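# Put the spirit level into the scissor lift's tool tray

## Task

Take the spirit level off the cable runway and set it inside the tool tray mounted on the scissor lift's guardrail, entirely lower than the tray's rim and resting there on its own, not held by the robot. The task fails if the level drops below the lift platform, if the robot topples or is left leaning, or if anything is knocked out of the work area or onto the floor.

## Robot and tools

Robot: a Rainbow Robotics RB-Y1. It has a two-wheel drive base with two rear casters, 0.66 m long and 0.58 m wide, whose front edge sits 0.10 m ahead of the drive axle. It cannot drive sideways. On top is a folding leg (ankle, knee, hip), a chest, a head with head_camera, and two 7-joint arms, each with a parallel gripper and a wrist camera (left_wrist_camera, right_wrist_camera). Loose objects may occasionally get a brief nudge from outside.

Frames: the base frame has its origin on the floor midway between the drive wheels, x forward, y left, z up. The chest, left_hand and right_hand poses in the state are given in this frame. A hand point lies between its finger pads; the fingers point along its -z and close along its x. Printed hand positions can be off, more so at full reach. Odometry is the base frame at scene start, counted from wheel turns only, so slip shows up as travel; heading is positive to the left, -3.142 to 3.142.

execute_actions(actions, cameras): actions is a list holding one action or nothing. An empty list only reports state and images. An action may contain:
- base: exactly one of {"translate_m": d}, a straight drive of d metres relative to where the base last measured itself (forward positive, -3 to 3), or {"rotate_rad": d}, a turn in place by d radians (left/counter-clockwise positive, -3.2 to 3.2). Both are offsets, not poses.
- joints: a single object, shared by both arms, mapping joint names to absolute targets. Angles are in radians, grippers in metres of opening. Ranges: torso_squat_rad 0 to 1.2 (bigger lowers the chest); torso_shift_rad -0.3 to 0.6 (hips forward); torso_pitch_rad -0.2 to 1.4 (forward bow); torso_yaw_rad -1.5 to 1.5 (left positive); left_/right_shoulder_pitch_rad -2.356 to 2.356 (negative raises the arm forward); left_shoulder_roll_rad 0 to 3.141 and right_shoulder_roll_rad -3.141 to 0 (away from the body); shoulder_yaw -2.094 to 2.094; elbow -2.617 to 0.01 (negative bends); forearm_roll -3.141 to 3.141; wrist_pitch -1.57 to 1.919 (negative tips the hand forward); hand_roll -2.705 to 2.705; gripper_m 0 to 0.1; head_pan_rad -0.523 to 0.523; head_tilt_rad -0.35 to 1.57 (down positive). Yaw, roll and pan are positive to the left/counter-clockwise on both sides. A joint counts as arrived within ±0.02 (grippers ±0.004).
- speeds: lower caps for this action only, translate_m 0.05 to 0.4 m/s, rotate_rad 0.1 to 1.509 rad/s. A drive or turn needing more than 8.667 s is refused.
- min_time_s: 0.1 to 8, the shortest duration for every arm and head motion in the action.
cameras: a list of names, or "all"/null for all, [] for none.
Parts start together and may finish at different times. Anything left out of an action may still be driving toward an older target. An unknown key or out-of-range number refuses the whole call. Top speeds: arm joints 1 rad/s (wrist joints 1.5), head 1.5, squat and pitch 0.3, shift 0.15, yaw 0.6, grippers 0.1 m/s. No action runs past 15 s.

Torso combinations must also hold: squat+shift <= 1.52; squat-shift+pitch <= 1.57; shift+0.5 pitch-0.4 squat <= 0.7; shift+0.3 pitch-0.5 squat <= 0.39. Breaking one leaves the named torso joints short with "off_target".

wait(seconds 0 to 10): lets time pass with no new commands and returns state and images. zoom_image(camera, region [x0,y0,x1,y1] in pixels, origin top-left, at most 504 by 504): enlarges part of that camera's most recent full image. read_manual(section): only licence texts. finished_scene(scene): ends the scene for good and reports success; call it only once the level sits in the tray by itself.

Result lines: base_status and joint_status per motion. "done" (for the base: wheels turned the commanded amount, slip possible); "off_target" (resting short, may still push); "limit_stop_at_<name>" (a built-in limit stopped it); "limit_stop_at_own_body" (self-collision guard halted it before contact; move the arm or torso apart); "contact_stop" (torso or arm hit something firm); "time_out"; "stopped_with_arm" (torso halted because an arm had a contact stop). After contact_stop, time_out or stopped_with_arm, the whole group (torso joints, or one arm's seven joints) stops and holds. Back off first in a separate action, arms before torso. If both hands hold one object and the torso contact-stops instantly with nothing in the way, resend every arm joint at its current reading, then the torso. "joint command not followed" plus a "cause:" line means an arm's targets were withheld by the arm-collision check (grippers still move); such targets may be retried later. on_its_own lists uncommanded parts; "held at" is a held target, not the position. Once a stop is reported, later moving calls in that reply are skipped.

Gripping: command an opening at least 0.005 m under the object's width; "off_target" on the gripper is then expected.

Avoid: driving into furniture (the base keeps pushing; the bent leg can protrude past the front edge, and a leg hitting furniture may slide the robot back unseen); arms hitting or pressing each other, fingers included, which can end the run; hands near the other arm, since grippers are not checked; heavy loads far forward, which can tip the robot; over 3 kg per arm; joint torques at the load limits (shoulders 64.4 N m, elbow 33.1, wrist joints 23), which freeze the robot for 10 s; holding loads long, since motors heat (MOTOR HOT at 65 °C, brake stop at 80 °C, then resend targets). Drops, slips, slams and hard pushes are penalised; short, low-effort motions are better. The robot holds its last command while you think.

Each tool is called after "Emit:" by a JSON object that holds its "method" and its "body".

## Session

Emit:
{"method": "execute_actions", "body": {"actions": []}}

Scene clock: 0.00 s.
base_odometry: x=+0.000 y=+0.000 heading=+0.000 (m, m, rad; odometry frame)
base_status: not commanded
joint_positions: torso_squat_rad=+0.350 torso_shift_rad=+0.000 torso_pitch_rad=+0.001 torso_yaw_rad=+0.000 left_shoulder_pitch_rad=-0.012 left_shoulder_roll_rad=+0.046 left_shoulder_yaw_rad=+0.005 left_elbow_rad=-0.288 left_forearm_roll_rad=+0.030 left_wrist_pitch_rad=+0.032 left_hand_roll_rad=+0.031 left_gripper_m=+0.101 right_shoulder_pitch_rad=+0.045 right_shoulder_roll_rad=-0.020 right_shoulder_yaw_rad=+0.022 right_elbow_rad=-0.261 right_forearm_roll_rad=+0.006 right_wrist_pitch_rad=+0.003 right_hand_roll_rad=+0.040 right_gripper_m=+0.099 head_pan_rad=+0.001 head_tilt_rad=+0.400
joint_status: not commanded
chest: x=-0.2276 y=-0.0009 z=+1.2476 quat_wxyz=(+1.000, +0.001, +0.001, +0.000) (m; base frame)
left_hand: x=-0.0875 y=+0.2544 z=+0.5768 quat_wxyz=(+0.991, +0.019, -0.133, +0.028) (m; base frame)
right_hand: x=-0.1345 y=-0.2337 z=+0.5684 quat_wxyz=(+0.994, -0.011, -0.107, +0.028) (m; base frame)
pictures: head_camera, left_wrist_camera, right_wrist_camera
Images, in order (width x height): head_camera 896x504, left_wrist_camera 644x364, right_wrist_camera 644x364.

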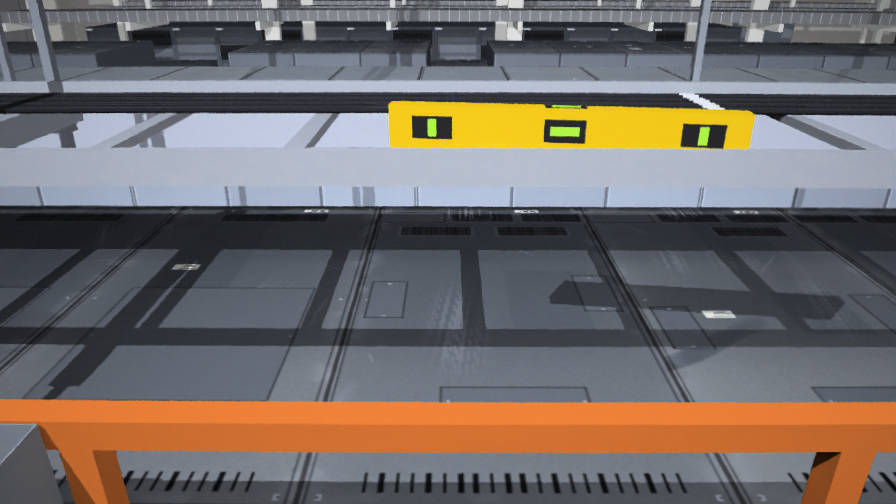

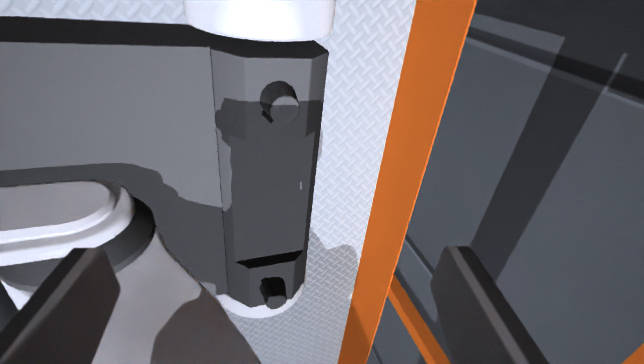

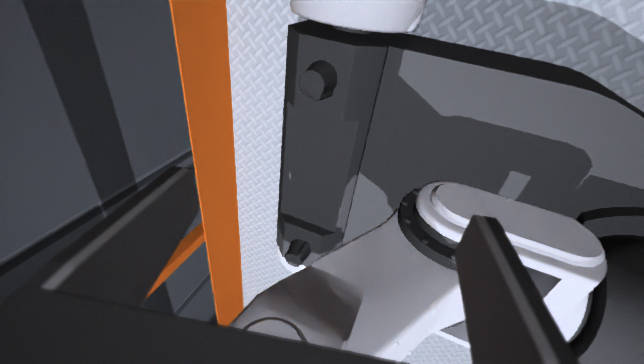

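Emit:
{"method": "execute_actions", "body": {"actions": [{"joints":{"head_pan_rad":0.52,"head_tilt_rad":0.9,"torso_squat_rad":0}}], "cameras": ["head_camera"]}}

Emit:
{"method": "execute_actions", "body": {"actions": [{"joints":{"head_pan_rad":0,"head_tilt_rad":0.4}}], "cameras": ["head_camera"]}}

Scene clock: 6.07 s.
base_odometry: x=+0.000 y=+0.000 heading=+0.000 (m, m, rad; odometry frame)
base_status: not commanded
joint_positions: torso_squat_rad=+0.000 torso_shift_rad=+0.000 torso_pitch_rad=+0.001 torso_yaw_rad=+0.000 left_shoulder_pitch_rad=-0.012 left_shoulder_roll_rad=+0.046 left_shoulder_yaw_rad=+0.005 left_elbow_rad=-0.288 left_forearm_roll_rad=+0.030 left_wrist_pitch_rad=+0.032 left_hand_roll_rad=+0.031 left_gripper_m=+0.101 right_shoulder_pitch_rad=+0.045 right_shoulder_roll_rad=-0.020 right_shoulder_yaw_rad=+0.022 right_elbow_rad=-0.261 right_forearm_roll_rad=+0.006 right_wrist_pitch_rad=+0.003 right_hand_roll_rad=+0.040 right_gripper_m=+0.099 head_pan_rad=+0.520 head_tilt_rad=+0.900
joint_status: all done
chest: x=-0.2275 y=-0.0009 z=+1.2899 quat_wxyz=(+1.000, +0.001, +0.001, +0.000) (m; base frame)
left_hand: x=-0.0875 y=+0.2544 z=+0.6191 quat_wxyz=(+0.991, +0.019, -0.133, +0.028) (m; base frame)
right_hand: x=-0.1346 y=-0.2338 z=+0.6107 quat_wxyz=(+0.994, -0.011, -0.107, +0.028) (m; base frame)
pictures: head_camera
Images, in order (width x height): head_camera 896x504.

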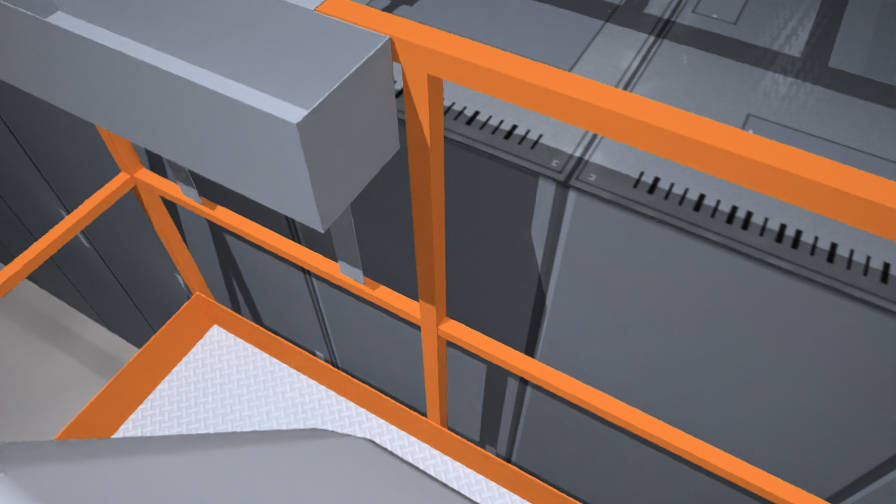

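Scene clock: 7.07 s.
base_odometry: x=+0.000 y=+0.000 heading=+0.000 (m, m, rad; odometry frame)
base_status: not commanded
joint_positions: torso_squat_rad=+0.000 torso_shift_rad=+0.000 torso_pitch_rad=+0.001 torso_yaw_rad=+0.000 left_shoulder_pitch_rad=-0.012 left_shoulder_roll_rad=+0.046 left_shoulder_yaw_rad=+0.005 left_elbow_rad=-0.288 left_forearm_roll_rad=+0.030 left_wrist_pitch_rad=+0.032 left_hand_roll_rad=+0.031 left_gripper_m=+0.101 right_shoulder_pitch_rad=+0.045 right_shoulder_roll_rad=-0.020 right_shoulder_yaw_rad=+0.022 right_elbow_rad=-0.261 right_forearm_roll_rad=+0.006 right_wrist_pitch_rad=+0.003 right_hand_roll_rad=+0.040 right_gripper_m=+0.099 head_pan_rad=+0.000 head_tilt_rad=+0.400
joint_status: all done
chest: x=-0.2275 y=-0.0009 z=+1.2899 quat_wxyz=(+1.000, +0.001, +0.001, +0.000) (m; base frame)
left_hand: x=-0.0875 y=+0.2544 z=+0.6191 quat_wxyz=(+0.991, +0.019, -0.133, +0.028) (m; base frame)
right_hand: x=-0.1346 y=-0.2338 z=+0.6107 quat_wxyz=(+0.994, -0.011, -0.107, +0.028) (m; base frame)
pictures: head_camera
Images, in order (width x height): head_camera 896x504.

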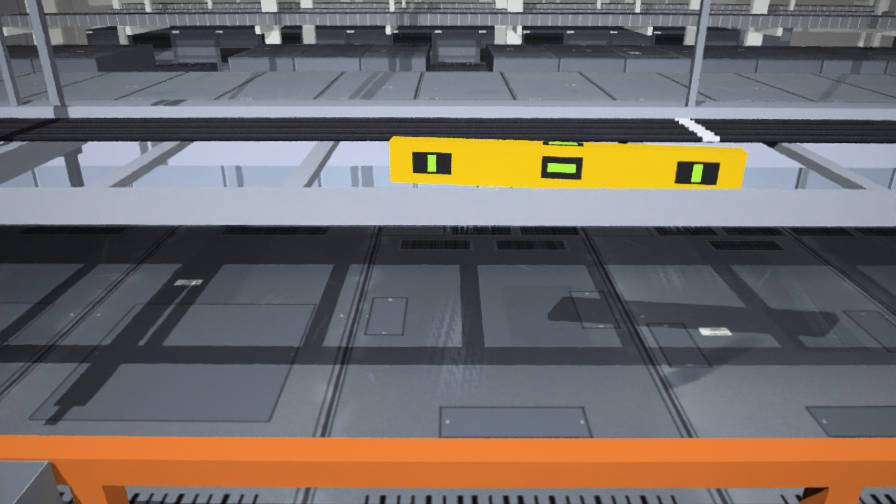

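Emit:
{"method": "execute_actions", "body": {"actions": [{"joints":{"left_elbow_rad":-2.3,"left_shoulder_pitch_rad":-0.5,"torso_yaw_rad":-0.7,"head_pan_rad":0.5}}], "cameras": []}}

Emit:
{"method": "execute_actions", "body": {"actions": [{"joints":{"left_elbow_rad":-0.6,"left_shoulder_pitch_rad":-2.3,"left_wrist_pitch_rad":1.9,"left_hand_roll_rad":0.9}}], "cameras": []}}

Emit:
{"method": "execute_actions", "body": {"actions": [{"joints":{"torso_shift_rad":0.3,"torso_pitch_rad":0.3,"head_tilt_rad":0.2}}], "cameras": ["head_camera","left_wrist_camera"]}}

Scene clock: 34.77 s.
TORQUE FAULT: left_elbow_rad reached its load limit. The robot stopped for 10 seconds, dropped its targets and accepts commands again. The stop added 9.3 s to the call and to motion_time.
base_odometry: x=+0.000 y=+0.000 heading=+0.000 (m, m, rad; odometry frame)
base_status: not commanded
joint_positions: torso_squat_rad=+0.000 torso_shift_rad=+0.001 torso_pitch_rad=+0.003 torso_yaw_rad=-0.552 left_shoulder_pitch_rad=-0.243 left_shoulder_roll_rad=+0.047 left_shoulder_yaw_rad=+0.006 left_elbow_rad=-1.224 left_forearm_roll_rad=+0.030 left_wrist_pitch_rad=+0.037 left_hand_roll_rad=+0.031 left_gripper_m=+0.100 right_shoulder_pitch_rad=+0.045 right_shoulder_roll_rad=-0.020 right_shoulder_yaw_rad=+0.022 right_elbow_rad=-0.261 right_forearm_roll_rad=+0.006 right_wrist_pitch_rad=+0.003 right_hand_roll_rad=+0.040 right_gripper_m=+0.099 head_pan_rad=+0.500 head_tilt_rad=+0.400
joint_status: torso_yaw_rad contact_stop (moved -0.552 of -0.700); left_shoulder_pitch_rad torque_fault (moved -0.231 of -0.488); left_elbow_rad torque_fault (moved -0.936 of -2.012); the others done
on_its_own: torso_yaw_rad is held at -0.552, not at your -0.700, since a contact_stop; left_shoulder_pitch_rad is held at -0.245, not at your -0.500, since a torque_fault; left_elbow_rad is held at -1.226, not at your -2.300, since a torque_fault
chest: x=-0.2264 y=-0.0010 z=+1.2899 quat_wxyz=(+0.962, +0.000, +0.002, -0.272) (m; base frame)
left_hand: x=+0.3647 y=-0.1285 z=+1.0102 quat_wxyz=(+0.726, -0.197, -0.618, -0.226) (m; base frame)
right_hand: x=-0.2712 y=-0.2482 z=+0.6109 quat_wxyz=(+0.964, -0.040, -0.098, -0.244) (m; base frame)
pictures: none
No camera images: the call's "cameras" was empty. Leave "cameras" out to get every camera's image.

not run: a stop came earlier in this reply.

not run: a stop came earlier in this reply.

Under the rail. Back out.

Emit:
{"method": "execute_actions", "body": {"actions": [{"joints":{"left_shoulder_pitch_rad":0.7,"left_wrist_pitch_rad":1.5}}], "cameras": []}}

Emit:
{"method": "execute_actions", "body": {"actions": [{"joints":{"left_elbow_rad":-2.5,"left_wrist_pitch_rad":-1.0,"torso_yaw_rad":-0.7}}], "cameras": []}}

Emit:
{"method": "execute_actions", "body": {"actions": [{"joints":{"left_shoulder_pitch_rad":-1.2,"left_wrist_pitch_rad":0.5}}], "cameras": []}}

Emit:
{"method": "execute_actions", "body": {"actions": [{"joints":{"left_elbow_rad":-0.6,"left_shoulder_pitch_rad":-2.3,"left_wrist_pitch_rad":1.9,"left_hand_roll_rad":0.9,"torso_shift_rad":0.3,"torso_pitch_rad":0.3,"head_tilt_rad":0.2}}], "cameras": ["head_camera","left_wrist_camera"]}}

Scene clock: 47.73 s.
base_odometry: x=+0.000 y=+0.000 heading=+0.000 (m, m, rad; odometry frame)
base_status: not commanded
joint_positions: torso_squat_rad=+0.000 torso_shift_rad=+0.001 torso_pitch_rad=+0.003 torso_yaw_rad=-0.552 left_shoulder_pitch_rad=+0.700 left_shoulder_roll_rad=+0.047 left_shoulder_yaw_rad=+0.006 left_elbow_rad=-1.226 left_forearm_roll_rad=+0.030 left_wrist_pitch_rad=+1.500 left_hand_roll_rad=+0.031 left_gripper_m=+0.101 right_shoulder_pitch_rad=+0.045 right_shoulder_roll_rad=-0.020 right_shoulder_yaw_rad=+0.022 right_elbow_rad=-0.261 right_forearm_roll_rad=+0.006 right_wrist_pitch_rad=+0.003 right_hand_roll_rad=+0.040 right_gripper_m=+0.099 head_pan_rad=+0.500 head_tilt_rad=+0.400
joint_status: all done
on_its_own: torso_yaw_rad is held at -0.552, not at your -0.700, since a contact_stop; left_elbow_rad is held at -1.226, not at your -2.300, since a torque_fault
chest: x=-0.2267 y=-0.0009 z=+1.2899 quat_wxyz=(+0.962, +0.000, +0.001, -0.272) (m; base frame)
left_hand: x=-0.2934 y=+0.3215 z=+0.7660 quat_wxyz=(+0.886, +0.124, +0.432, -0.110) (m; base frame)
right_hand: x=-0.2711 y=-0.2482 z=+0.6109 quat_wxyz=(+0.964, -0.040, -0.099, -0.244) (m; base frame)
pictures: none
No camera images: the call's "cameras" was empty. Leave "cameras" out to get every camera's image.

Scene clock: 50.00 s.
base_odometry: x=+0.000 y=+0.000 heading=+0.000 (m, m, rad; odometry frame)
base_status: not commanded
joint_positions: torso_squat_rad=+0.000 torso_shift_rad=+0.001 torso_pitch_rad=+0.003 torso_yaw_rad=-0.700 left_shoulder_pitch_rad=+0.700 left_shoulder_roll_rad=+0.047 left_shoulder_yaw_rad=+0.006 left_elbow_rad=-2.500 left_forearm_roll_rad=+0.030 left_wrist_pitch_rad=-1.000 left_hand_roll_rad=+0.031 left_gripper_m=+0.101 right_shoulder_pitch_rad=+0.045 right_shoulder_roll_rad=-0.020 right_shoulder_yaw_rad=+0.022 right_elbow_rad=-0.261 right_forearm_roll_rad=+0.006 right_wrist_pitch_rad=+0.003 right_hand_roll_rad=+0.040 right_gripper_m=+0.099 head_pan_rad=+0.500 head_tilt_rad=+0.400
joint_status: all done
chest: x=-0.2267 y=-0.0009 z=+1.2899 quat_wxyz=(+0.939, +0.000, +0.001, -0.343) (m; base frame)
left_hand: x=+0.0735 y=+0.0842 z=+1.3921 quat_wxyz=(+0.135, -0.257, -0.954, -0.077) (m; base frame)
right_hand: x=-0.3073 y=-0.2392 z=+0.6110 quat_wxyz=(+0.943, -0.047, -0.095, -0.315) (m; base frame)
pictures: none
No camera images: the call's "cameras" was empty. Leave "cameras" out to get every camera's image.

Scene clock: 52.53 s.
base_odometry: x=+0.000 y=+0.000 heading=+0.000 (m, m, rad; odometry frame)
base_status: not commanded
joint_positions: torso_squat_rad=+0.000 torso_shift_rad=+0.001 torso_pitch_rad=+0.002 torso_yaw_rad=-0.700 left_shoulder_pitch_rad=-1.200 left_shoulder_roll_rad=+0.047 left_shoulder_yaw_rad=+0.006 left_elbow_rad=-2.500 left_forearm_roll_rad=+0.030 left_wrist_pitch_rad=+0.500 left_hand_roll_rad=+0.031 left_gripper_m=+0.101 right_shoulder_pitch_rad=+0.045 right_shoulder_roll_rad=-0.020 right_shoulder_yaw_rad=+0.022 right_elbow_rad=-0.261 right_forearm_roll_rad=+0.006 right_wrist_pitch_rad=+0.003 right_hand_roll_rad=+0.040 right_gripper_m=+0.099 head_pan_rad=+0.500 head_tilt_rad=+0.400
joint_status: all done
chest: x=-0.2268 y=-0.0009 z=+1.2899 quat_wxyz=(+0.939, +0.000, +0.001, -0.343) (m; base frame)
left_hand: x=-0.0584 y=-0.0290 z=+1.7388 quat_wxyz=(-0.041, -0.494, -0.861, -0.111) (m; base frame)
right_hand: x=-0.3073 y=-0.2392 z=+0.6110 quat_wxyz=(+0.943, -0.047, -0.095, -0.315) (m; base frame)
pictures: none
No camera images: the call's "cameras" was empty. Leave "cameras" out to get every camera's image.

Scene clock: 55.30 s.
base_odometry: x=+0.000 y=+0.000 heading=+0.000 (m, m, rad; odometry frame)
base_status: not commanded
joint_positions: torso_squat_rad=+0.000 torso_shift_rad=+0.300 torso_pitch_rad=+0.300 torso_yaw_rad=-0.700 left_shoulder_pitch_rad=-2.300 left_shoulder_roll_rad=+0.047 left_shoulder_yaw_rad=+0.006 left_elbow_rad=-0.600 left_forearm_roll_rad=+0.030 left_wrist_pitch_rad=+1.900 left_hand_roll_rad=+0.900 left_gripper_m=+0.101 right_shoulder_pitch_rad=+0.045 right_shoulder_roll_rad=-0.020 right_shoulder_yaw_rad=+0.022 right_elbow_rad=-0.261 right_forearm_roll_rad=+0.006 right_wrist_pitch_rad=+0.003 right_hand_roll_rad=+0.040 right_gripper_m=+0.099 head_pan_rad=+0.500 head_tilt_rad=+0.200
joint_status: all done
chest: x=+0.0703 y=-0.0008 z=+1.2448 quat_wxyz=(+0.929, -0.051, +0.141, -0.339) (m; base frame)
left_hand: x=+0.4593 y=-0.3284 z=+1.4454 quat_wxyz=(+0.924, -0.214, -0.292, -0.121) (m; base frame)
right_hand: x=-0.2057 y=-0.2392 z=+0.6194 quat_wxyz=(+0.947, -0.094, +0.045, -0.304) (m; base frame)
pictures: head_camera, left_wrist_camera
Images, in order (width x height): head_camera 896x504, left_wrist_camera 644x364.

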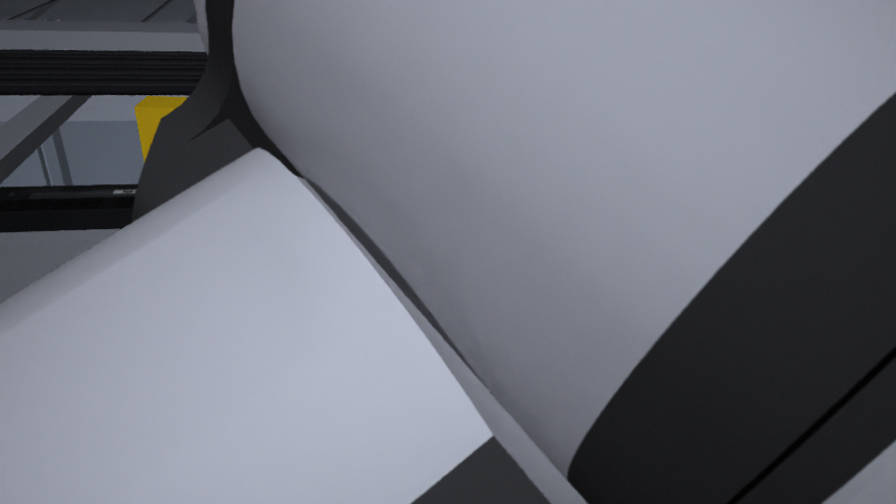

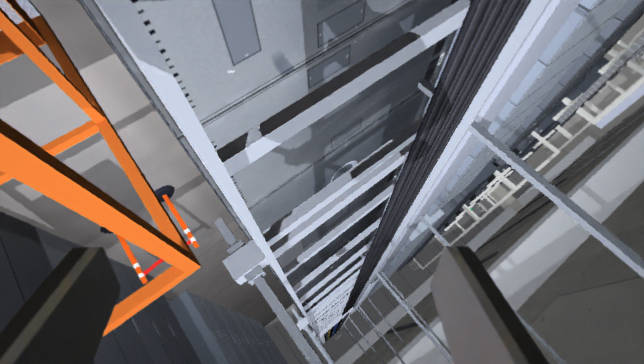

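Emit:
{"method": "execute_actions", "body": {"actions": [{"joints":{"torso_yaw_rad":-0.35,"left_hand_roll_rad":0.65,"head_pan_rad":0.3}}], "cameras": ["head_camera","left_wrist_camera"]}}

Scene clock: 61.40 s.
base_odometry: x=+0.000 y=+0.000 heading=+0.000 (m, m, rad; odometry frame)
base_status: not commanded
joint_positions: torso_squat_rad=+0.000 torso_shift_rad=+0.300 torso_pitch_rad=+0.300 torso_yaw_rad=-0.350 left_shoulder_pitch_rad=-2.300 left_shoulder_roll_rad=+0.047 left_shoulder_yaw_rad=+0.006 left_elbow_rad=-0.600 left_forearm_roll_rad=+0.030 left_wrist_pitch_rad=+1.900 left_hand_roll_rad=+0.650 left_gripper_m=+0.101 right_shoulder_pitch_rad=+0.045 right_shoulder_roll_rad=-0.020 right_shoulder_yaw_rad=+0.022 right_elbow_rad=-0.261 right_forearm_roll_rad=+0.006 right_wrist_pitch_rad=+0.003 right_hand_roll_rad=+0.040 right_gripper_m=+0.099 head_pan_rad=+0.300 head_tilt_rad=+0.200
joint_status: all done
chest: x=+0.0702 y=-0.0008 z=+1.2449 quat_wxyz=(+0.974, -0.025, +0.147, -0.172) (m; base frame)
left_hand: x=+0.5484 y=-0.2014 z=+1.4181 quat_wxyz=(+0.936, -0.074, -0.329, -0.098) (m; base frame)
right_hand: x=-0.1228 y=-0.2518 z=+0.5938 quat_wxyz=(+0.988, -0.051, +0.045, -0.140) (m; base frame)
pictures: head_camera, left_wrist_camera
Images, in order (width x height): head_camera 896x504, left_wrist_camera 644x364.

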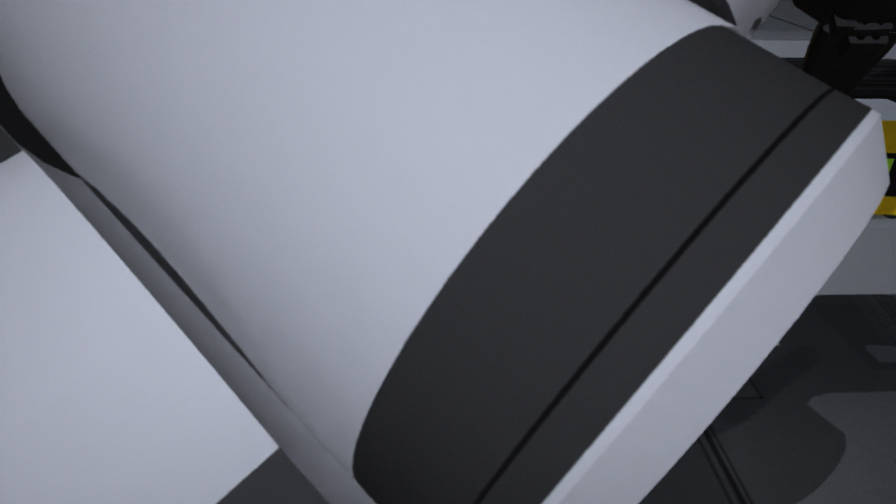

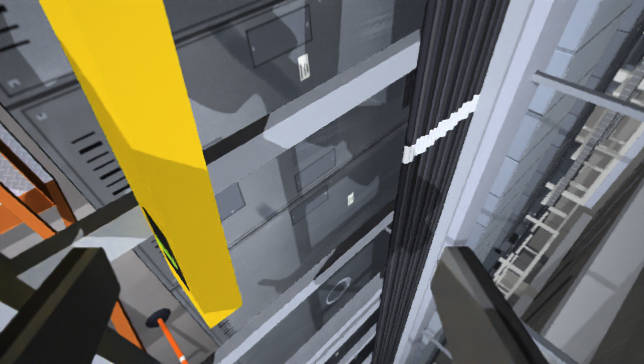

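Emit:
{"method": "execute_actions", "body": {"actions": [{"joints":{"torso_pitch_rad":0,"torso_yaw_rad":-0.25,"left_hand_roll_rad":0.7,"head_tilt_rad":0.5}}], "cameras": []}}

Emit:
{"method": "execute_actions", "body": {"actions": [{"joints":{"left_elbow_rad":-0.05,"torso_shift_rad":0.39}}], "cameras": ["head_camera","left_wrist_camera"]}}

Scene clock: 68.83 s.
base_odometry: x=+0.000 y=+0.000 heading=+0.000 (m, m, rad; odometry frame)
base_status: not commanded
joint_positions: torso_squat_rad=+0.000 torso_shift_rad=+0.300 torso_pitch_rad=+0.000 torso_yaw_rad=-0.250 left_shoulder_pitch_rad=-2.300 left_shoulder_roll_rad=+0.047 left_shoulder_yaw_rad=+0.006 left_elbow_rad=-0.600 left_forearm_roll_rad=+0.030 left_wrist_pitch_rad=+1.900 left_hand_roll_rad=+0.700 left_gripper_m=+0.101 right_shoulder_pitch_rad=+0.045 right_shoulder_roll_rad=-0.020 right_shoulder_yaw_rad=+0.022 right_elbow_rad=-0.261 right_forearm_roll_rad=+0.006 right_wrist_pitch_rad=+0.003 right_hand_roll_rad=+0.040 right_gripper_m=+0.099 head_pan_rad=+0.300 head_tilt_rad=+0.500
joint_status: all done
chest: x=-0.0213 y=-0.0008 z=+1.2587 quat_wxyz=(+0.992, +0.001, +0.000, -0.125) (m; base frame)
left_hand: x=+0.4022 y=-0.1600 z=+1.5656 quat_wxyz=(+0.882, -0.047, -0.467, -0.042) (m; base frame)
right_hand: x=+0.0119 y=-0.2497 z=+0.5796 quat_wxyz=(+0.989, -0.024, -0.105, -0.096) (m; base frame)
pictures: none
No camera images: the call's "cameras" was empty. Leave "cameras" out to get every camera's image.

Scene clock: 70.20 s.
base_odometry: x=+0.000 y=+0.000 heading=+0.000 (m, m, rad; odometry frame)
base_status: not commanded
joint_positions: torso_squat_rad=+0.000 torso_shift_rad=+0.390 torso_pitch_rad=+0.000 torso_yaw_rad=-0.250 left_shoulder_pitch_rad=-2.300 left_shoulder_roll_rad=+0.047 left_shoulder_yaw_rad=+0.006 left_elbow_rad=-0.050 left_forearm_roll_rad=+0.030 left_wrist_pitch_rad=+1.900 left_hand_roll_rad=+0.700 left_gripper_m=+0.101 right_shoulder_pitch_rad=+0.045 right_shoulder_roll_rad=-0.020 right_shoulder_yaw_rad=+0.022 right_elbow_rad=-0.261 right_forearm_roll_rad=+0.006 right_wrist_pitch_rad=+0.003 right_hand_roll_rad=+0.040 right_gripper_m=+0.099 head_pan_rad=+0.300 head_tilt_rad=+0.500
joint_status: all done
chest: x=+0.0381 y=-0.0008 z=+1.2374 quat_wxyz=(+0.992, +0.001, +0.000, -0.125) (m; base frame)
left_hand: x=+0.5034 y=-0.0856 z=+1.4001 quat_wxyz=(+0.955, +0.113, -0.272, +0.037) (m; base frame)
right_hand: x=+0.0711 y=-0.2497 z=+0.5583 quat_wxyz=(+0.989, -0.024, -0.105, -0.096) (m; base frame)
pictures: head_camera, left_wrist_camera
Images, in order (width x height): head_camera 896x504, left_wrist_camera 644x364.

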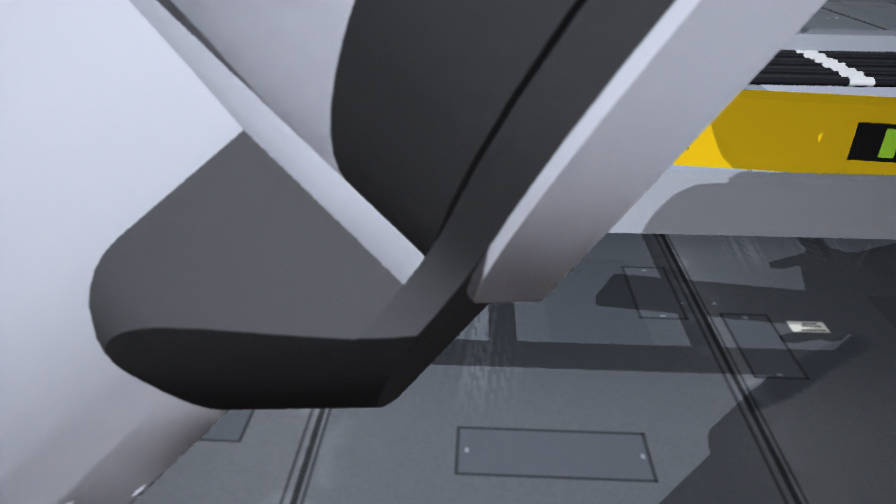

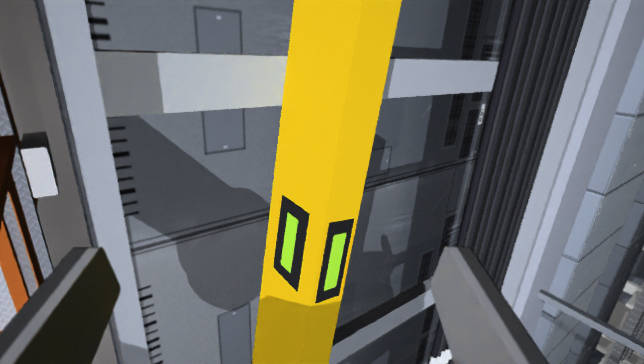

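Emit:
{"method": "execute_actions", "body": {"actions": [{"base":{"translate_m":0.045},"joints":{"left_forearm_roll_rad":0.3,"left_shoulder_pitch_rad":-2.35}}], "cameras": ["left_wrist_camera"]}}

Scene clock: 78.40 s.
base_odometry: x=+0.045 y=+0.000 heading=+0.000 (m, m, rad; odometry frame)
base_status: done
joint_positions: torso_squat_rad=+0.000 torso_shift_rad=+0.390 torso_pitch_rad=+0.000 torso_yaw_rad=-0.250 left_shoulder_pitch_rad=-2.350 left_shoulder_roll_rad=+0.047 left_shoulder_yaw_rad=+0.006 left_elbow_rad=-0.050 left_forearm_roll_rad=+0.300 left_wrist_pitch_rad=+1.900 left_hand_roll_rad=+0.700 left_gripper_m=+0.101 right_shoulder_pitch_rad=+0.045 right_shoulder_roll_rad=-0.020 right_shoulder_yaw_rad=+0.022 right_elbow_rad=-0.261 right_forearm_roll_rad=+0.006 right_wrist_pitch_rad=+0.003 right_hand_roll_rad=+0.040 right_gripper_m=+0.099 head_pan_rad=+0.300 head_tilt_rad=+0.500
joint_status: all done
chest: x=+0.0380 y=-0.0008 z=+1.2374 quat_wxyz=(+0.992, +0.001, +0.000, -0.125) (m; base frame)
left_hand: x=+0.4625 y=-0.1349 z=+1.3983 quat_wxyz=(+0.977, +0.021, -0.212, -0.029) (m; base frame)
right_hand: x=+0.0713 y=-0.2497 z=+0.5583 quat_wxyz=(+0.989, -0.024, -0.105, -0.096) (m; base frame)
pictures: left_wrist_camera
Images, in order (width x height): left_wrist_camera 644x364.

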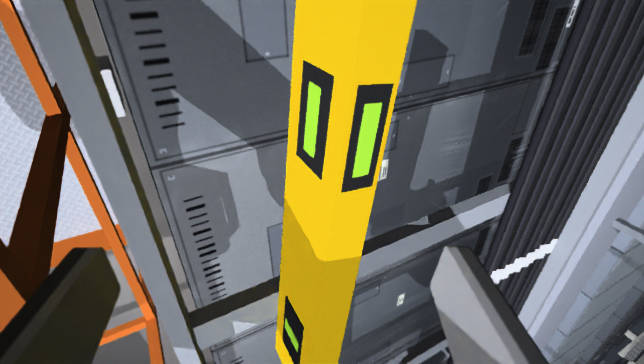

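Emit:
{"method": "execute_actions", "body": {"actions": [{"joints":{"torso_pitch_rad":0.13,"torso_shift_rad":0.35,"torso_yaw_rad":-0.2,"left_hand_roll_rad":0.62}}], "cameras": ["left_wrist_camera"]}}

Scene clock: 84.43 s.
base_odometry: x=+0.045 y=+0.000 heading=+0.000 (m, m, rad; odometry frame)
base_status: not commanded
joint_positions: torso_squat_rad=+0.000 torso_shift_rad=+0.350 torso_pitch_rad=+0.130 torso_yaw_rad=-0.200 left_shoulder_pitch_rad=-2.350 left_shoulder_roll_rad=+0.047 left_shoulder_yaw_rad=+0.006 left_elbow_rad=-0.050 left_forearm_roll_rad=+0.300 left_wrist_pitch_rad=+1.900 left_hand_roll_rad=+0.620 left_gripper_m=+0.101 right_shoulder_pitch_rad=+0.045 right_shoulder_roll_rad=-0.020 right_shoulder_yaw_rad=+0.022 right_elbow_rad=-0.261 right_forearm_roll_rad=+0.006 right_wrist_pitch_rad=+0.003 right_hand_roll_rad=+0.040 right_gripper_m=+0.099 head_pan_rad=+0.300 head_tilt_rad=+0.500
joint_status: all done
chest: x=+0.0521 y=-0.0008 z=+1.2449 quat_wxyz=(+0.993, -0.006, +0.065, -0.100) (m; base frame)
left_hand: x=+0.5000 y=-0.1136 z=+1.3486 quat_wxyz=(+0.988, +0.032, -0.147, -0.045) (m; base frame)
right_hand: x=+0.0093 y=-0.2477 z=+0.5656 quat_wxyz=(+0.996, -0.026, -0.041, -0.070) (m; base frame)
pictures: left_wrist_camera
Images, in order (width x height): left_wrist_camera 644x364.

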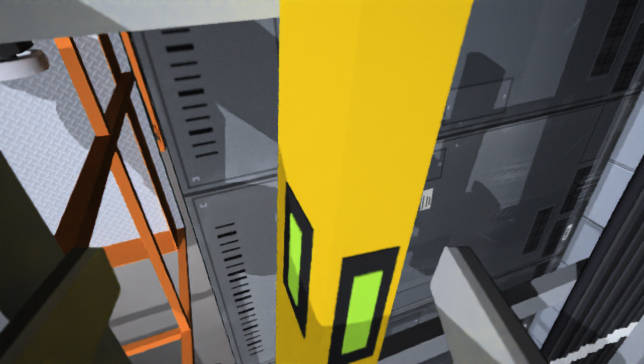

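A bit more forward and down.

Emit:
{"method": "execute_actions", "body": {"actions": [{"base":{"translate_m":0.015},"joints":{"torso_pitch_rad":0.2,"torso_shift_rad":0.33}}], "cameras": ["left_wrist_camera"]}}

Emit:
{"method": "execute_actions", "body": {"actions": [{"joints":{"left_gripper_m":0.0}}], "cameras": ["left_wrist_camera"]}}

Scene clock: 90.57 s.
base_odometry: x=+0.060 y=+0.000 heading=+0.000 (m, m, rad; odometry frame)
base_status: done
joint_positions: torso_squat_rad=+0.000 torso_shift_rad=+0.330 torso_pitch_rad=+0.200 torso_yaw_rad=-0.200 left_shoulder_pitch_rad=-2.350 left_shoulder_roll_rad=+0.047 left_shoulder_yaw_rad=+0.006 left_elbow_rad=-0.050 left_forearm_roll_rad=+0.300 left_wrist_pitch_rad=+1.900 left_hand_roll_rad=+0.620 left_gripper_m=+0.101 right_shoulder_pitch_rad=+0.045 right_shoulder_roll_rad=-0.020 right_shoulder_yaw_rad=+0.022 right_elbow_rad=-0.261 right_forearm_roll_rad=+0.006 right_wrist_pitch_rad=+0.003 right_hand_roll_rad=+0.040 right_gripper_m=+0.099 head_pan_rad=+0.300 head_tilt_rad=+0.500
joint_status: all done
chest: x=+0.0603 y=-0.0008 z=+1.2460 quat_wxyz=(+0.990, -0.009, +0.099, -0.099) (m; base frame)
left_hand: x=+0.5143 y=-0.1135 z=+1.3182 quat_wxyz=(+0.992, +0.030, -0.112, -0.046) (m; base frame)
right_hand: x=-0.0298 y=-0.2477 z=+0.5714 quat_wxyz=(+0.997, -0.029, -0.006, -0.069) (m; base frame)
pictures: left_wrist_camera
Images, in order (width x height): left_wrist_camera 644x364.

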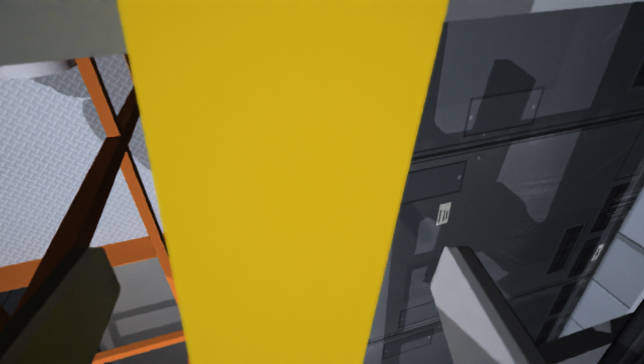

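Scene clock: 92.07 s.
base_odometry: x=+0.060 y=+0.000 heading=+0.000 (m, m, rad; odometry frame)
base_status: not commanded
joint_positions: torso_squat_rad=+0.000 torso_shift_rad=+0.330 torso_pitch_rad=+0.200 torso_yaw_rad=-0.200 left_shoulder_pitch_rad=-2.350 left_shoulder_roll_rad=+0.047 left_shoulder_yaw_rad=+0.006 left_elbow_rad=-0.050 left_forearm_roll_rad=+0.300 left_wrist_pitch_rad=+1.900 left_hand_roll_rad=+0.620 left_gripper_m=+0.022 right_shoulder_pitch_rad=+0.045 right_shoulder_roll_rad=-0.020 right_shoulder_yaw_rad=+0.022 right_elbow_rad=-0.261 right_forearm_roll_rad=+0.006 right_wrist_pitch_rad=+0.003 right_hand_roll_rad=+0.040 right_gripper_m=+0.099 head_pan_rad=+0.300 head_tilt_rad=+0.500
joint_status: left_gripper_m off_target (ended at +0.022, target +0.000)
chest: x=+0.0603 y=-0.0008 z=+1.2460 quat_wxyz=(+0.990, -0.009, +0.099, -0.099) (m; base frame)
left_hand: x=+0.5143 y=-0.1135 z=+1.3182 quat_wxyz=(+0.992, +0.030, -0.112, -0.046) (m; base frame)
right_hand: x=-0.0298 y=-0.2477 z=+0.5714 quat_wxyz=(+0.997, -0.029, -0.006, -0.069) (m; base frame)
pictures: left_wrist_camera
Images, in order (width x height): left_wrist_camera 644x364.

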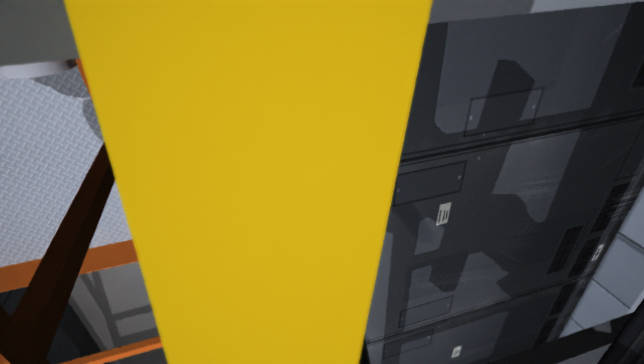

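Emit:
{"method": "execute_actions", "body": {"actions": [{"joints":{"torso_pitch_rad":-0.05}}], "cameras": []}}

Emit:
{"method": "execute_actions", "body": {"actions": [{"joints":{"torso_shift_rad":0.1,"torso_pitch_rad":0,"torso_yaw_rad":0.9,"left_hand_roll_rad":-0.8,"left_shoulder_roll_rad":0.35,"head_pan_rad":-0.1,"head_tilt_rad":0.6},"min_time_s":2.5}], "cameras": ["head_camera","left_wrist_camera"]}}

Scene clock: 98.73 s.
base_odometry: x=+0.060 y=+0.000 heading=+0.000 (m, m, rad; odometry frame)
base_status: not commanded
joint_positions: torso_squat_rad=+0.000 torso_shift_rad=+0.330 torso_pitch_rad=-0.050 torso_yaw_rad=-0.200 left_shoulder_pitch_rad=-2.350 left_shoulder_roll_rad=+0.047 left_shoulder_yaw_rad=+0.006 left_elbow_rad=-0.050 left_forearm_roll_rad=+0.300 left_wrist_pitch_rad=+1.900 left_hand_roll_rad=+0.620 left_gripper_m=+0.022 right_shoulder_pitch_rad=+0.045 right_shoulder_roll_rad=-0.020 right_shoulder_yaw_rad=+0.022 right_elbow_rad=-0.261 right_forearm_roll_rad=+0.006 right_wrist_pitch_rad=+0.003 right_hand_roll_rad=+0.040 right_gripper_m=+0.099 head_pan_rad=+0.300 head_tilt_rad=+0.500
joint_status: all done
chest: x=-0.0167 y=-0.0008 z=+1.2518 quat_wxyz=(+0.995, +0.003, -0.025, -0.100) (m; base frame)
left_hand: x=+0.4053 y=-0.1136 z=+1.4340 quat_wxyz=(+0.970, +0.036, -0.235, -0.042) (m; base frame)
right_hand: x=+0.0629 y=-0.2477 z=+0.5759 quat_wxyz=(+0.989, -0.020, -0.130, -0.072) (m; base frame)
pictures: none
No camera images: the call's "cameras" was empty. Leave "cameras" out to get every camera's image.

Scene clock: 101.53 s.
base_odometry: x=+0.060 y=+0.000 heading=+0.000 (m, m, rad; odometry frame)
base_status: not commanded
joint_positions: torso_squat_rad=+0.000 torso_shift_rad=+0.100 torso_pitch_rad=+0.000 torso_yaw_rad=+0.900 left_shoulder_pitch_rad=-2.350 left_shoulder_roll_rad=+0.350 left_shoulder_yaw_rad=+0.006 left_elbow_rad=-0.050 left_forearm_roll_rad=+0.300 left_wrist_pitch_rad=+1.900 left_hand_roll_rad=-0.800 left_gripper_m=+0.022 right_shoulder_pitch_rad=+0.045 right_shoulder_roll_rad=-0.020 right_shoulder_yaw_rad=+0.022 right_elbow_rad=-0.261 right_forearm_roll_rad=+0.006 right_wrist_pitch_rad=+0.003 right_hand_roll_rad=+0.040 right_gripper_m=+0.099 head_pan_rad=-0.100 head_tilt_rad=+0.600
joint_status: all done
chest: x=-0.1582 y=-0.0009 z=+1.2864 quat_wxyz=(+0.900, +0.001, +0.000, +0.435) (m; base frame)
left_hand: x=+0.0622 y=+0.4282 z=+1.5218 quat_wxyz=(+0.970, +0.198, -0.119, -0.076) (m; base frame)
right_hand: x=+0.0833 y=-0.0717 z=+0.6076 quat_wxyz=(+0.883, +0.037, -0.102, +0.457) (m; base frame)
pictures: head_camera, left_wrist_camera
Images, in order (width x height): head_camera 896x504, left_wrist_camera 644x364.

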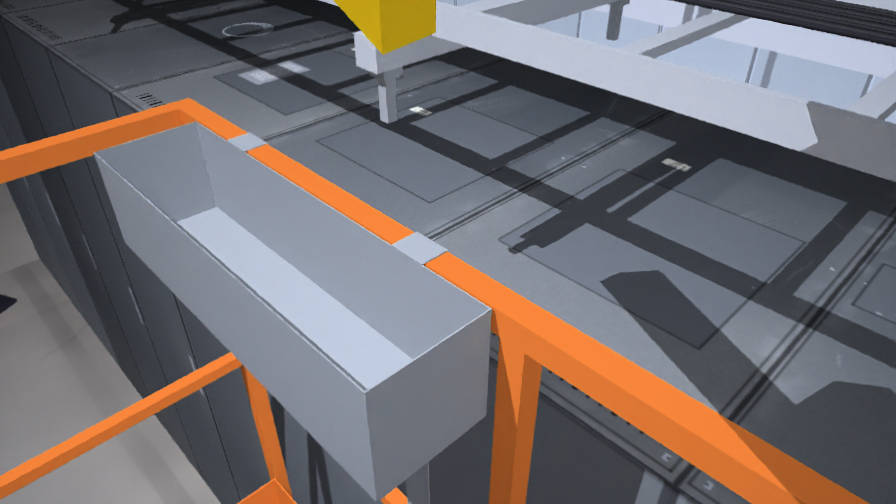

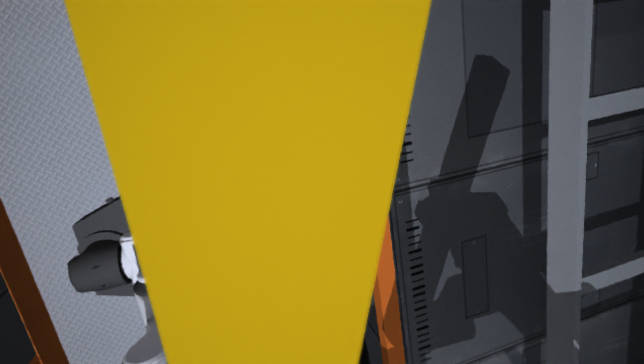

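Emit:
{"method": "execute_actions", "body": {"actions": [{"joints":{"torso_shift_rad":0.39,"torso_yaw_rad":0.3,"left_hand_roll_rad":-1.1,"left_shoulder_roll_rad":1.2,"left_shoulder_pitch_rad":-1.8,"left_elbow_rad":-0.2,"left_forearm_roll_rad":0,"head_pan_rad":0.52},"min_time_s":2.5}], "cameras": ["head_camera"]}}

Scene clock: 111.20 s.
base_odometry: x=+0.060 y=+0.000 heading=+0.000 (m, m, rad; odometry frame)
base_status: not commanded
joint_positions: torso_squat_rad=+0.000 torso_shift_rad=+0.390 torso_pitch_rad=+0.000 torso_yaw_rad=+0.300 left_shoulder_pitch_rad=-1.800 left_shoulder_roll_rad=+1.200 left_shoulder_yaw_rad=+0.006 left_elbow_rad=-0.200 left_forearm_roll_rad=+0.000 left_wrist_pitch_rad=+1.900 left_hand_roll_rad=-1.100 left_gripper_m=+0.022 right_shoulder_pitch_rad=+0.048 right_shoulder_roll_rad=-0.017 right_shoulder_yaw_rad=+0.022 right_elbow_rad=-0.259 right_forearm_roll_rad=+0.007 right_wrist_pitch_rad=+0.004 right_hand_roll_rad=+0.040 right_gripper_m=+0.098 head_pan_rad=+0.520 head_tilt_rad=+0.600
joint_status: all done
chest: x=+0.0382 y=-0.0009 z=+1.2374 quat_wxyz=(+0.989, +0.001, +0.000, +0.149) (m; base frame)
left_hand: x=+0.2067 y=+0.6875 z=+1.3564 quat_wxyz=(+0.990, +0.139, -0.036, +0.006) (m; base frame)
right_hand: x=+0.1926 y=-0.1950 z=+0.5578 quat_wxyz=(+0.979, +0.006, -0.104, +0.176) (m; base frame)
pictures: head_camera
Images, in order (width x height): head_camera 896x504.

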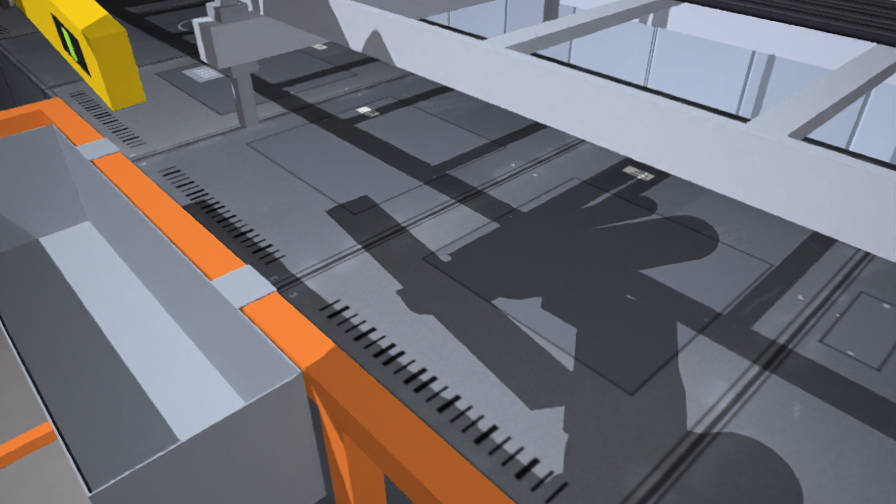

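Emit:
{"method": "execute_actions", "body": {"actions": [{"joints":{"torso_shift_rad":0.32,"torso_squat_rad":0.6,"left_elbow_rad":0,"right_shoulder_pitch_rad":0.3}}], "cameras": ["head_camera","left_wrist_camera"]}}

Scene clock: 118.10 s.
base_odometry: x=+0.060 y=+0.000 heading=+0.000 (m, m, rad; odometry frame)
base_status: not commanded
joint_positions: torso_squat_rad=+0.600 torso_shift_rad=+0.320 torso_pitch_rad=+0.000 torso_yaw_rad=+0.300 left_shoulder_pitch_rad=-1.800 left_shoulder_roll_rad=+1.200 left_shoulder_yaw_rad=+0.006 left_elbow_rad=+0.000 left_forearm_roll_rad=+0.000 left_wrist_pitch_rad=+1.900 left_hand_roll_rad=-1.100 left_gripper_m=+0.022 right_shoulder_pitch_rad=+0.300 right_shoulder_roll_rad=-0.019 right_shoulder_yaw_rad=+0.022 right_elbow_rad=-0.261 right_forearm_roll_rad=+0.007 right_wrist_pitch_rad=+0.003 right_hand_roll_rad=+0.040 right_gripper_m=+0.099 head_pan_rad=+0.520 head_tilt_rad=+0.600
joint_status: all done
chest: x=-0.0464 y=-0.0008 z=+1.1383 quat_wxyz=(+0.989, +0.001, +0.000, +0.149) (m; base frame)
left_hand: x=+0.1077 y=+0.6660 z=+1.2016 quat_wxyz=(+0.999, +0.050, +0.009, +0.009) (m; base frame)
right_hand: x=-0.0635 y=-0.2499 z=+0.4588 quat_wxyz=(+0.991, -0.014, +0.011, +0.135) (m; base frame)
pictures: head_camera, left_wrist_camera
Images, in order (width x height): head_camera 896x504, left_wrist_camera 644x364.

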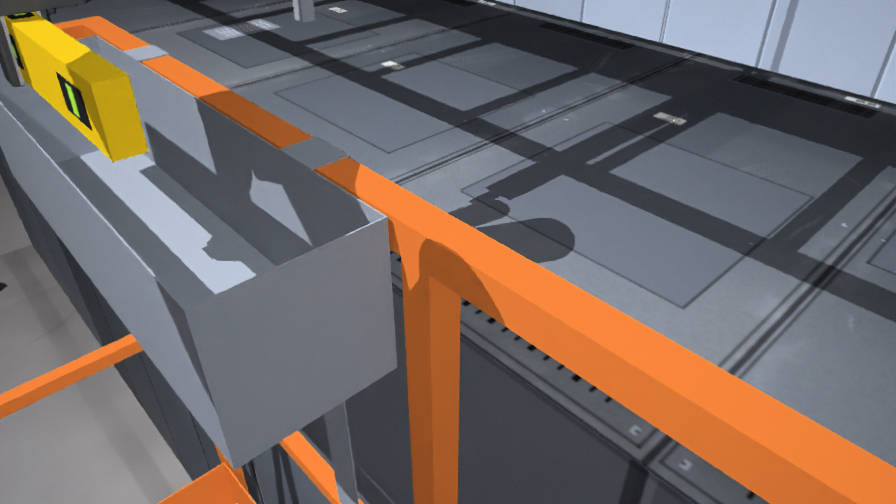

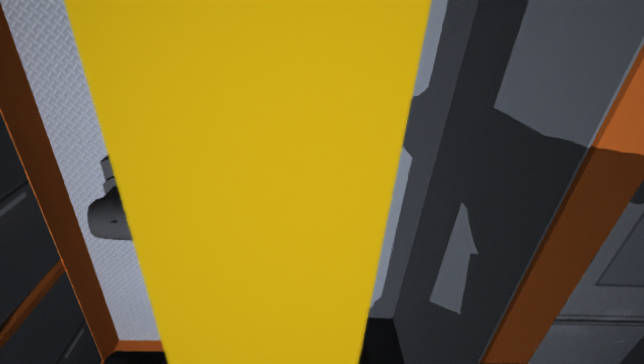

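Emit:
{"method": "execute_actions", "body": {"actions": [{"joints":{"torso_shift_rad":0.42}}], "cameras": []}}

Emit:
{"method": "execute_actions", "body": {"actions": [{"joints":{"torso_shift_rad":0.46,"torso_squat_rad":0.72}}], "cameras": ["head_camera","left_wrist_camera"]}}

Scene clock: 124.10 s.
base_odometry: x=+0.060 y=+0.000 heading=+0.000 (m, m, rad; odometry frame)
base_status: not commanded
joint_positions: torso_squat_rad=+0.600 torso_shift_rad=+0.420 torso_pitch_rad=+0.000 torso_yaw_rad=+0.300 left_shoulder_pitch_rad=-1.800 left_shoulder_roll_rad=+1.200 left_shoulder_yaw_rad=+0.006 left_elbow_rad=+0.000 left_forearm_roll_rad=+0.000 left_wrist_pitch_rad=+1.900 left_hand_roll_rad=-1.100 left_gripper_m=+0.022 right_shoulder_pitch_rad=+0.300 right_shoulder_roll_rad=-0.019 right_shoulder_yaw_rad=+0.022 right_elbow_rad=-0.261 right_forearm_roll_rad=+0.007 right_wrist_pitch_rad=+0.003 right_hand_roll_rad=+0.040 right_gripper_m=+0.099 head_pan_rad=+0.520 head_tilt_rad=+0.600
joint_status: all done
chest: x=+0.0076 y=-0.0008 z=+1.1175 quat_wxyz=(+0.989, +0.001, +0.000, +0.149) (m; base frame)
left_hand: x=+0.1618 y=+0.6660 z=+1.1807 quat_wxyz=(+0.999, +0.050, +0.009, +0.009) (m; base frame)
right_hand: x=-0.0097 y=-0.2499 z=+0.4380 quat_wxyz=(+0.991, -0.014, +0.011, +0.135) (m; base frame)
pictures: none
No camera images: the call's "cameras" was empty. Leave "cameras" out to get every camera's image.

Scene clock: 125.27 s.
base_odometry: x=+0.060 y=+0.000 heading=+0.000 (m, m, rad; odometry frame)
base_status: not commanded
joint_positions: torso_squat_rad=+0.720 torso_shift_rad=+0.460 torso_pitch_rad=+0.000 torso_yaw_rad=+0.300 left_shoulder_pitch_rad=-1.800 left_shoulder_roll_rad=+1.200 left_shoulder_yaw_rad=+0.006 left_elbow_rad=+0.000 left_forearm_roll_rad=+0.000 left_wrist_pitch_rad=+1.900 left_hand_roll_rad=-1.100 left_gripper_m=+0.022 right_shoulder_pitch_rad=+0.300 right_shoulder_roll_rad=-0.020 right_shoulder_yaw_rad=+0.022 right_elbow_rad=-0.261 right_forearm_roll_rad=+0.007 right_wrist_pitch_rad=+0.003 right_hand_roll_rad=+0.040 right_gripper_m=+0.099 head_pan_rad=+0.520 head_tilt_rad=+0.600
joint_status: all done
chest: x=+0.0056 y=-0.0007 z=+1.0615 quat_wxyz=(+0.989, +0.001, +0.000, +0.149) (m; base frame)
left_hand: x=+0.1597 y=+0.6660 z=+1.1248 quat_wxyz=(+0.999, +0.050, +0.009, +0.009) (m; base frame)
right_hand: x=-0.0116 y=-0.2499 z=+0.3820 quat_wxyz=(+0.991, -0.014, +0.011, +0.135) (m; base frame)
pictures: head_camera, left_wrist_camera
Images, in order (width x height): head_camera 896x504, left_wrist_camera 644x364.

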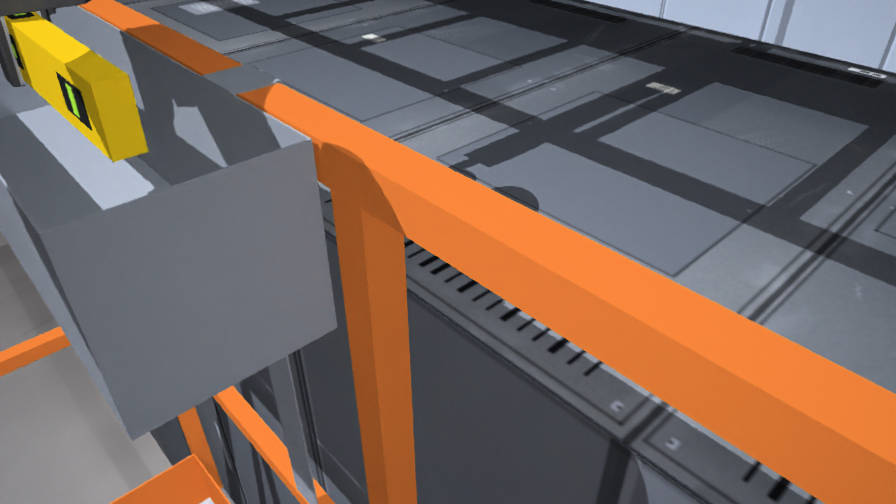

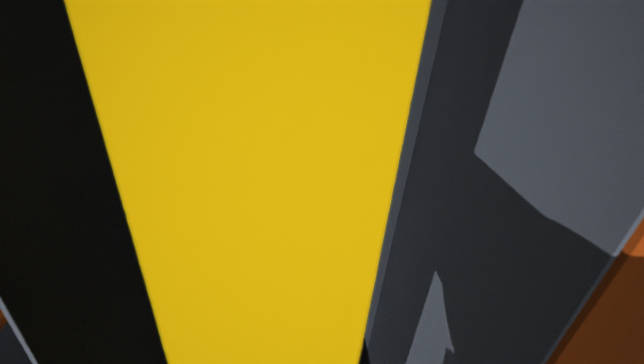

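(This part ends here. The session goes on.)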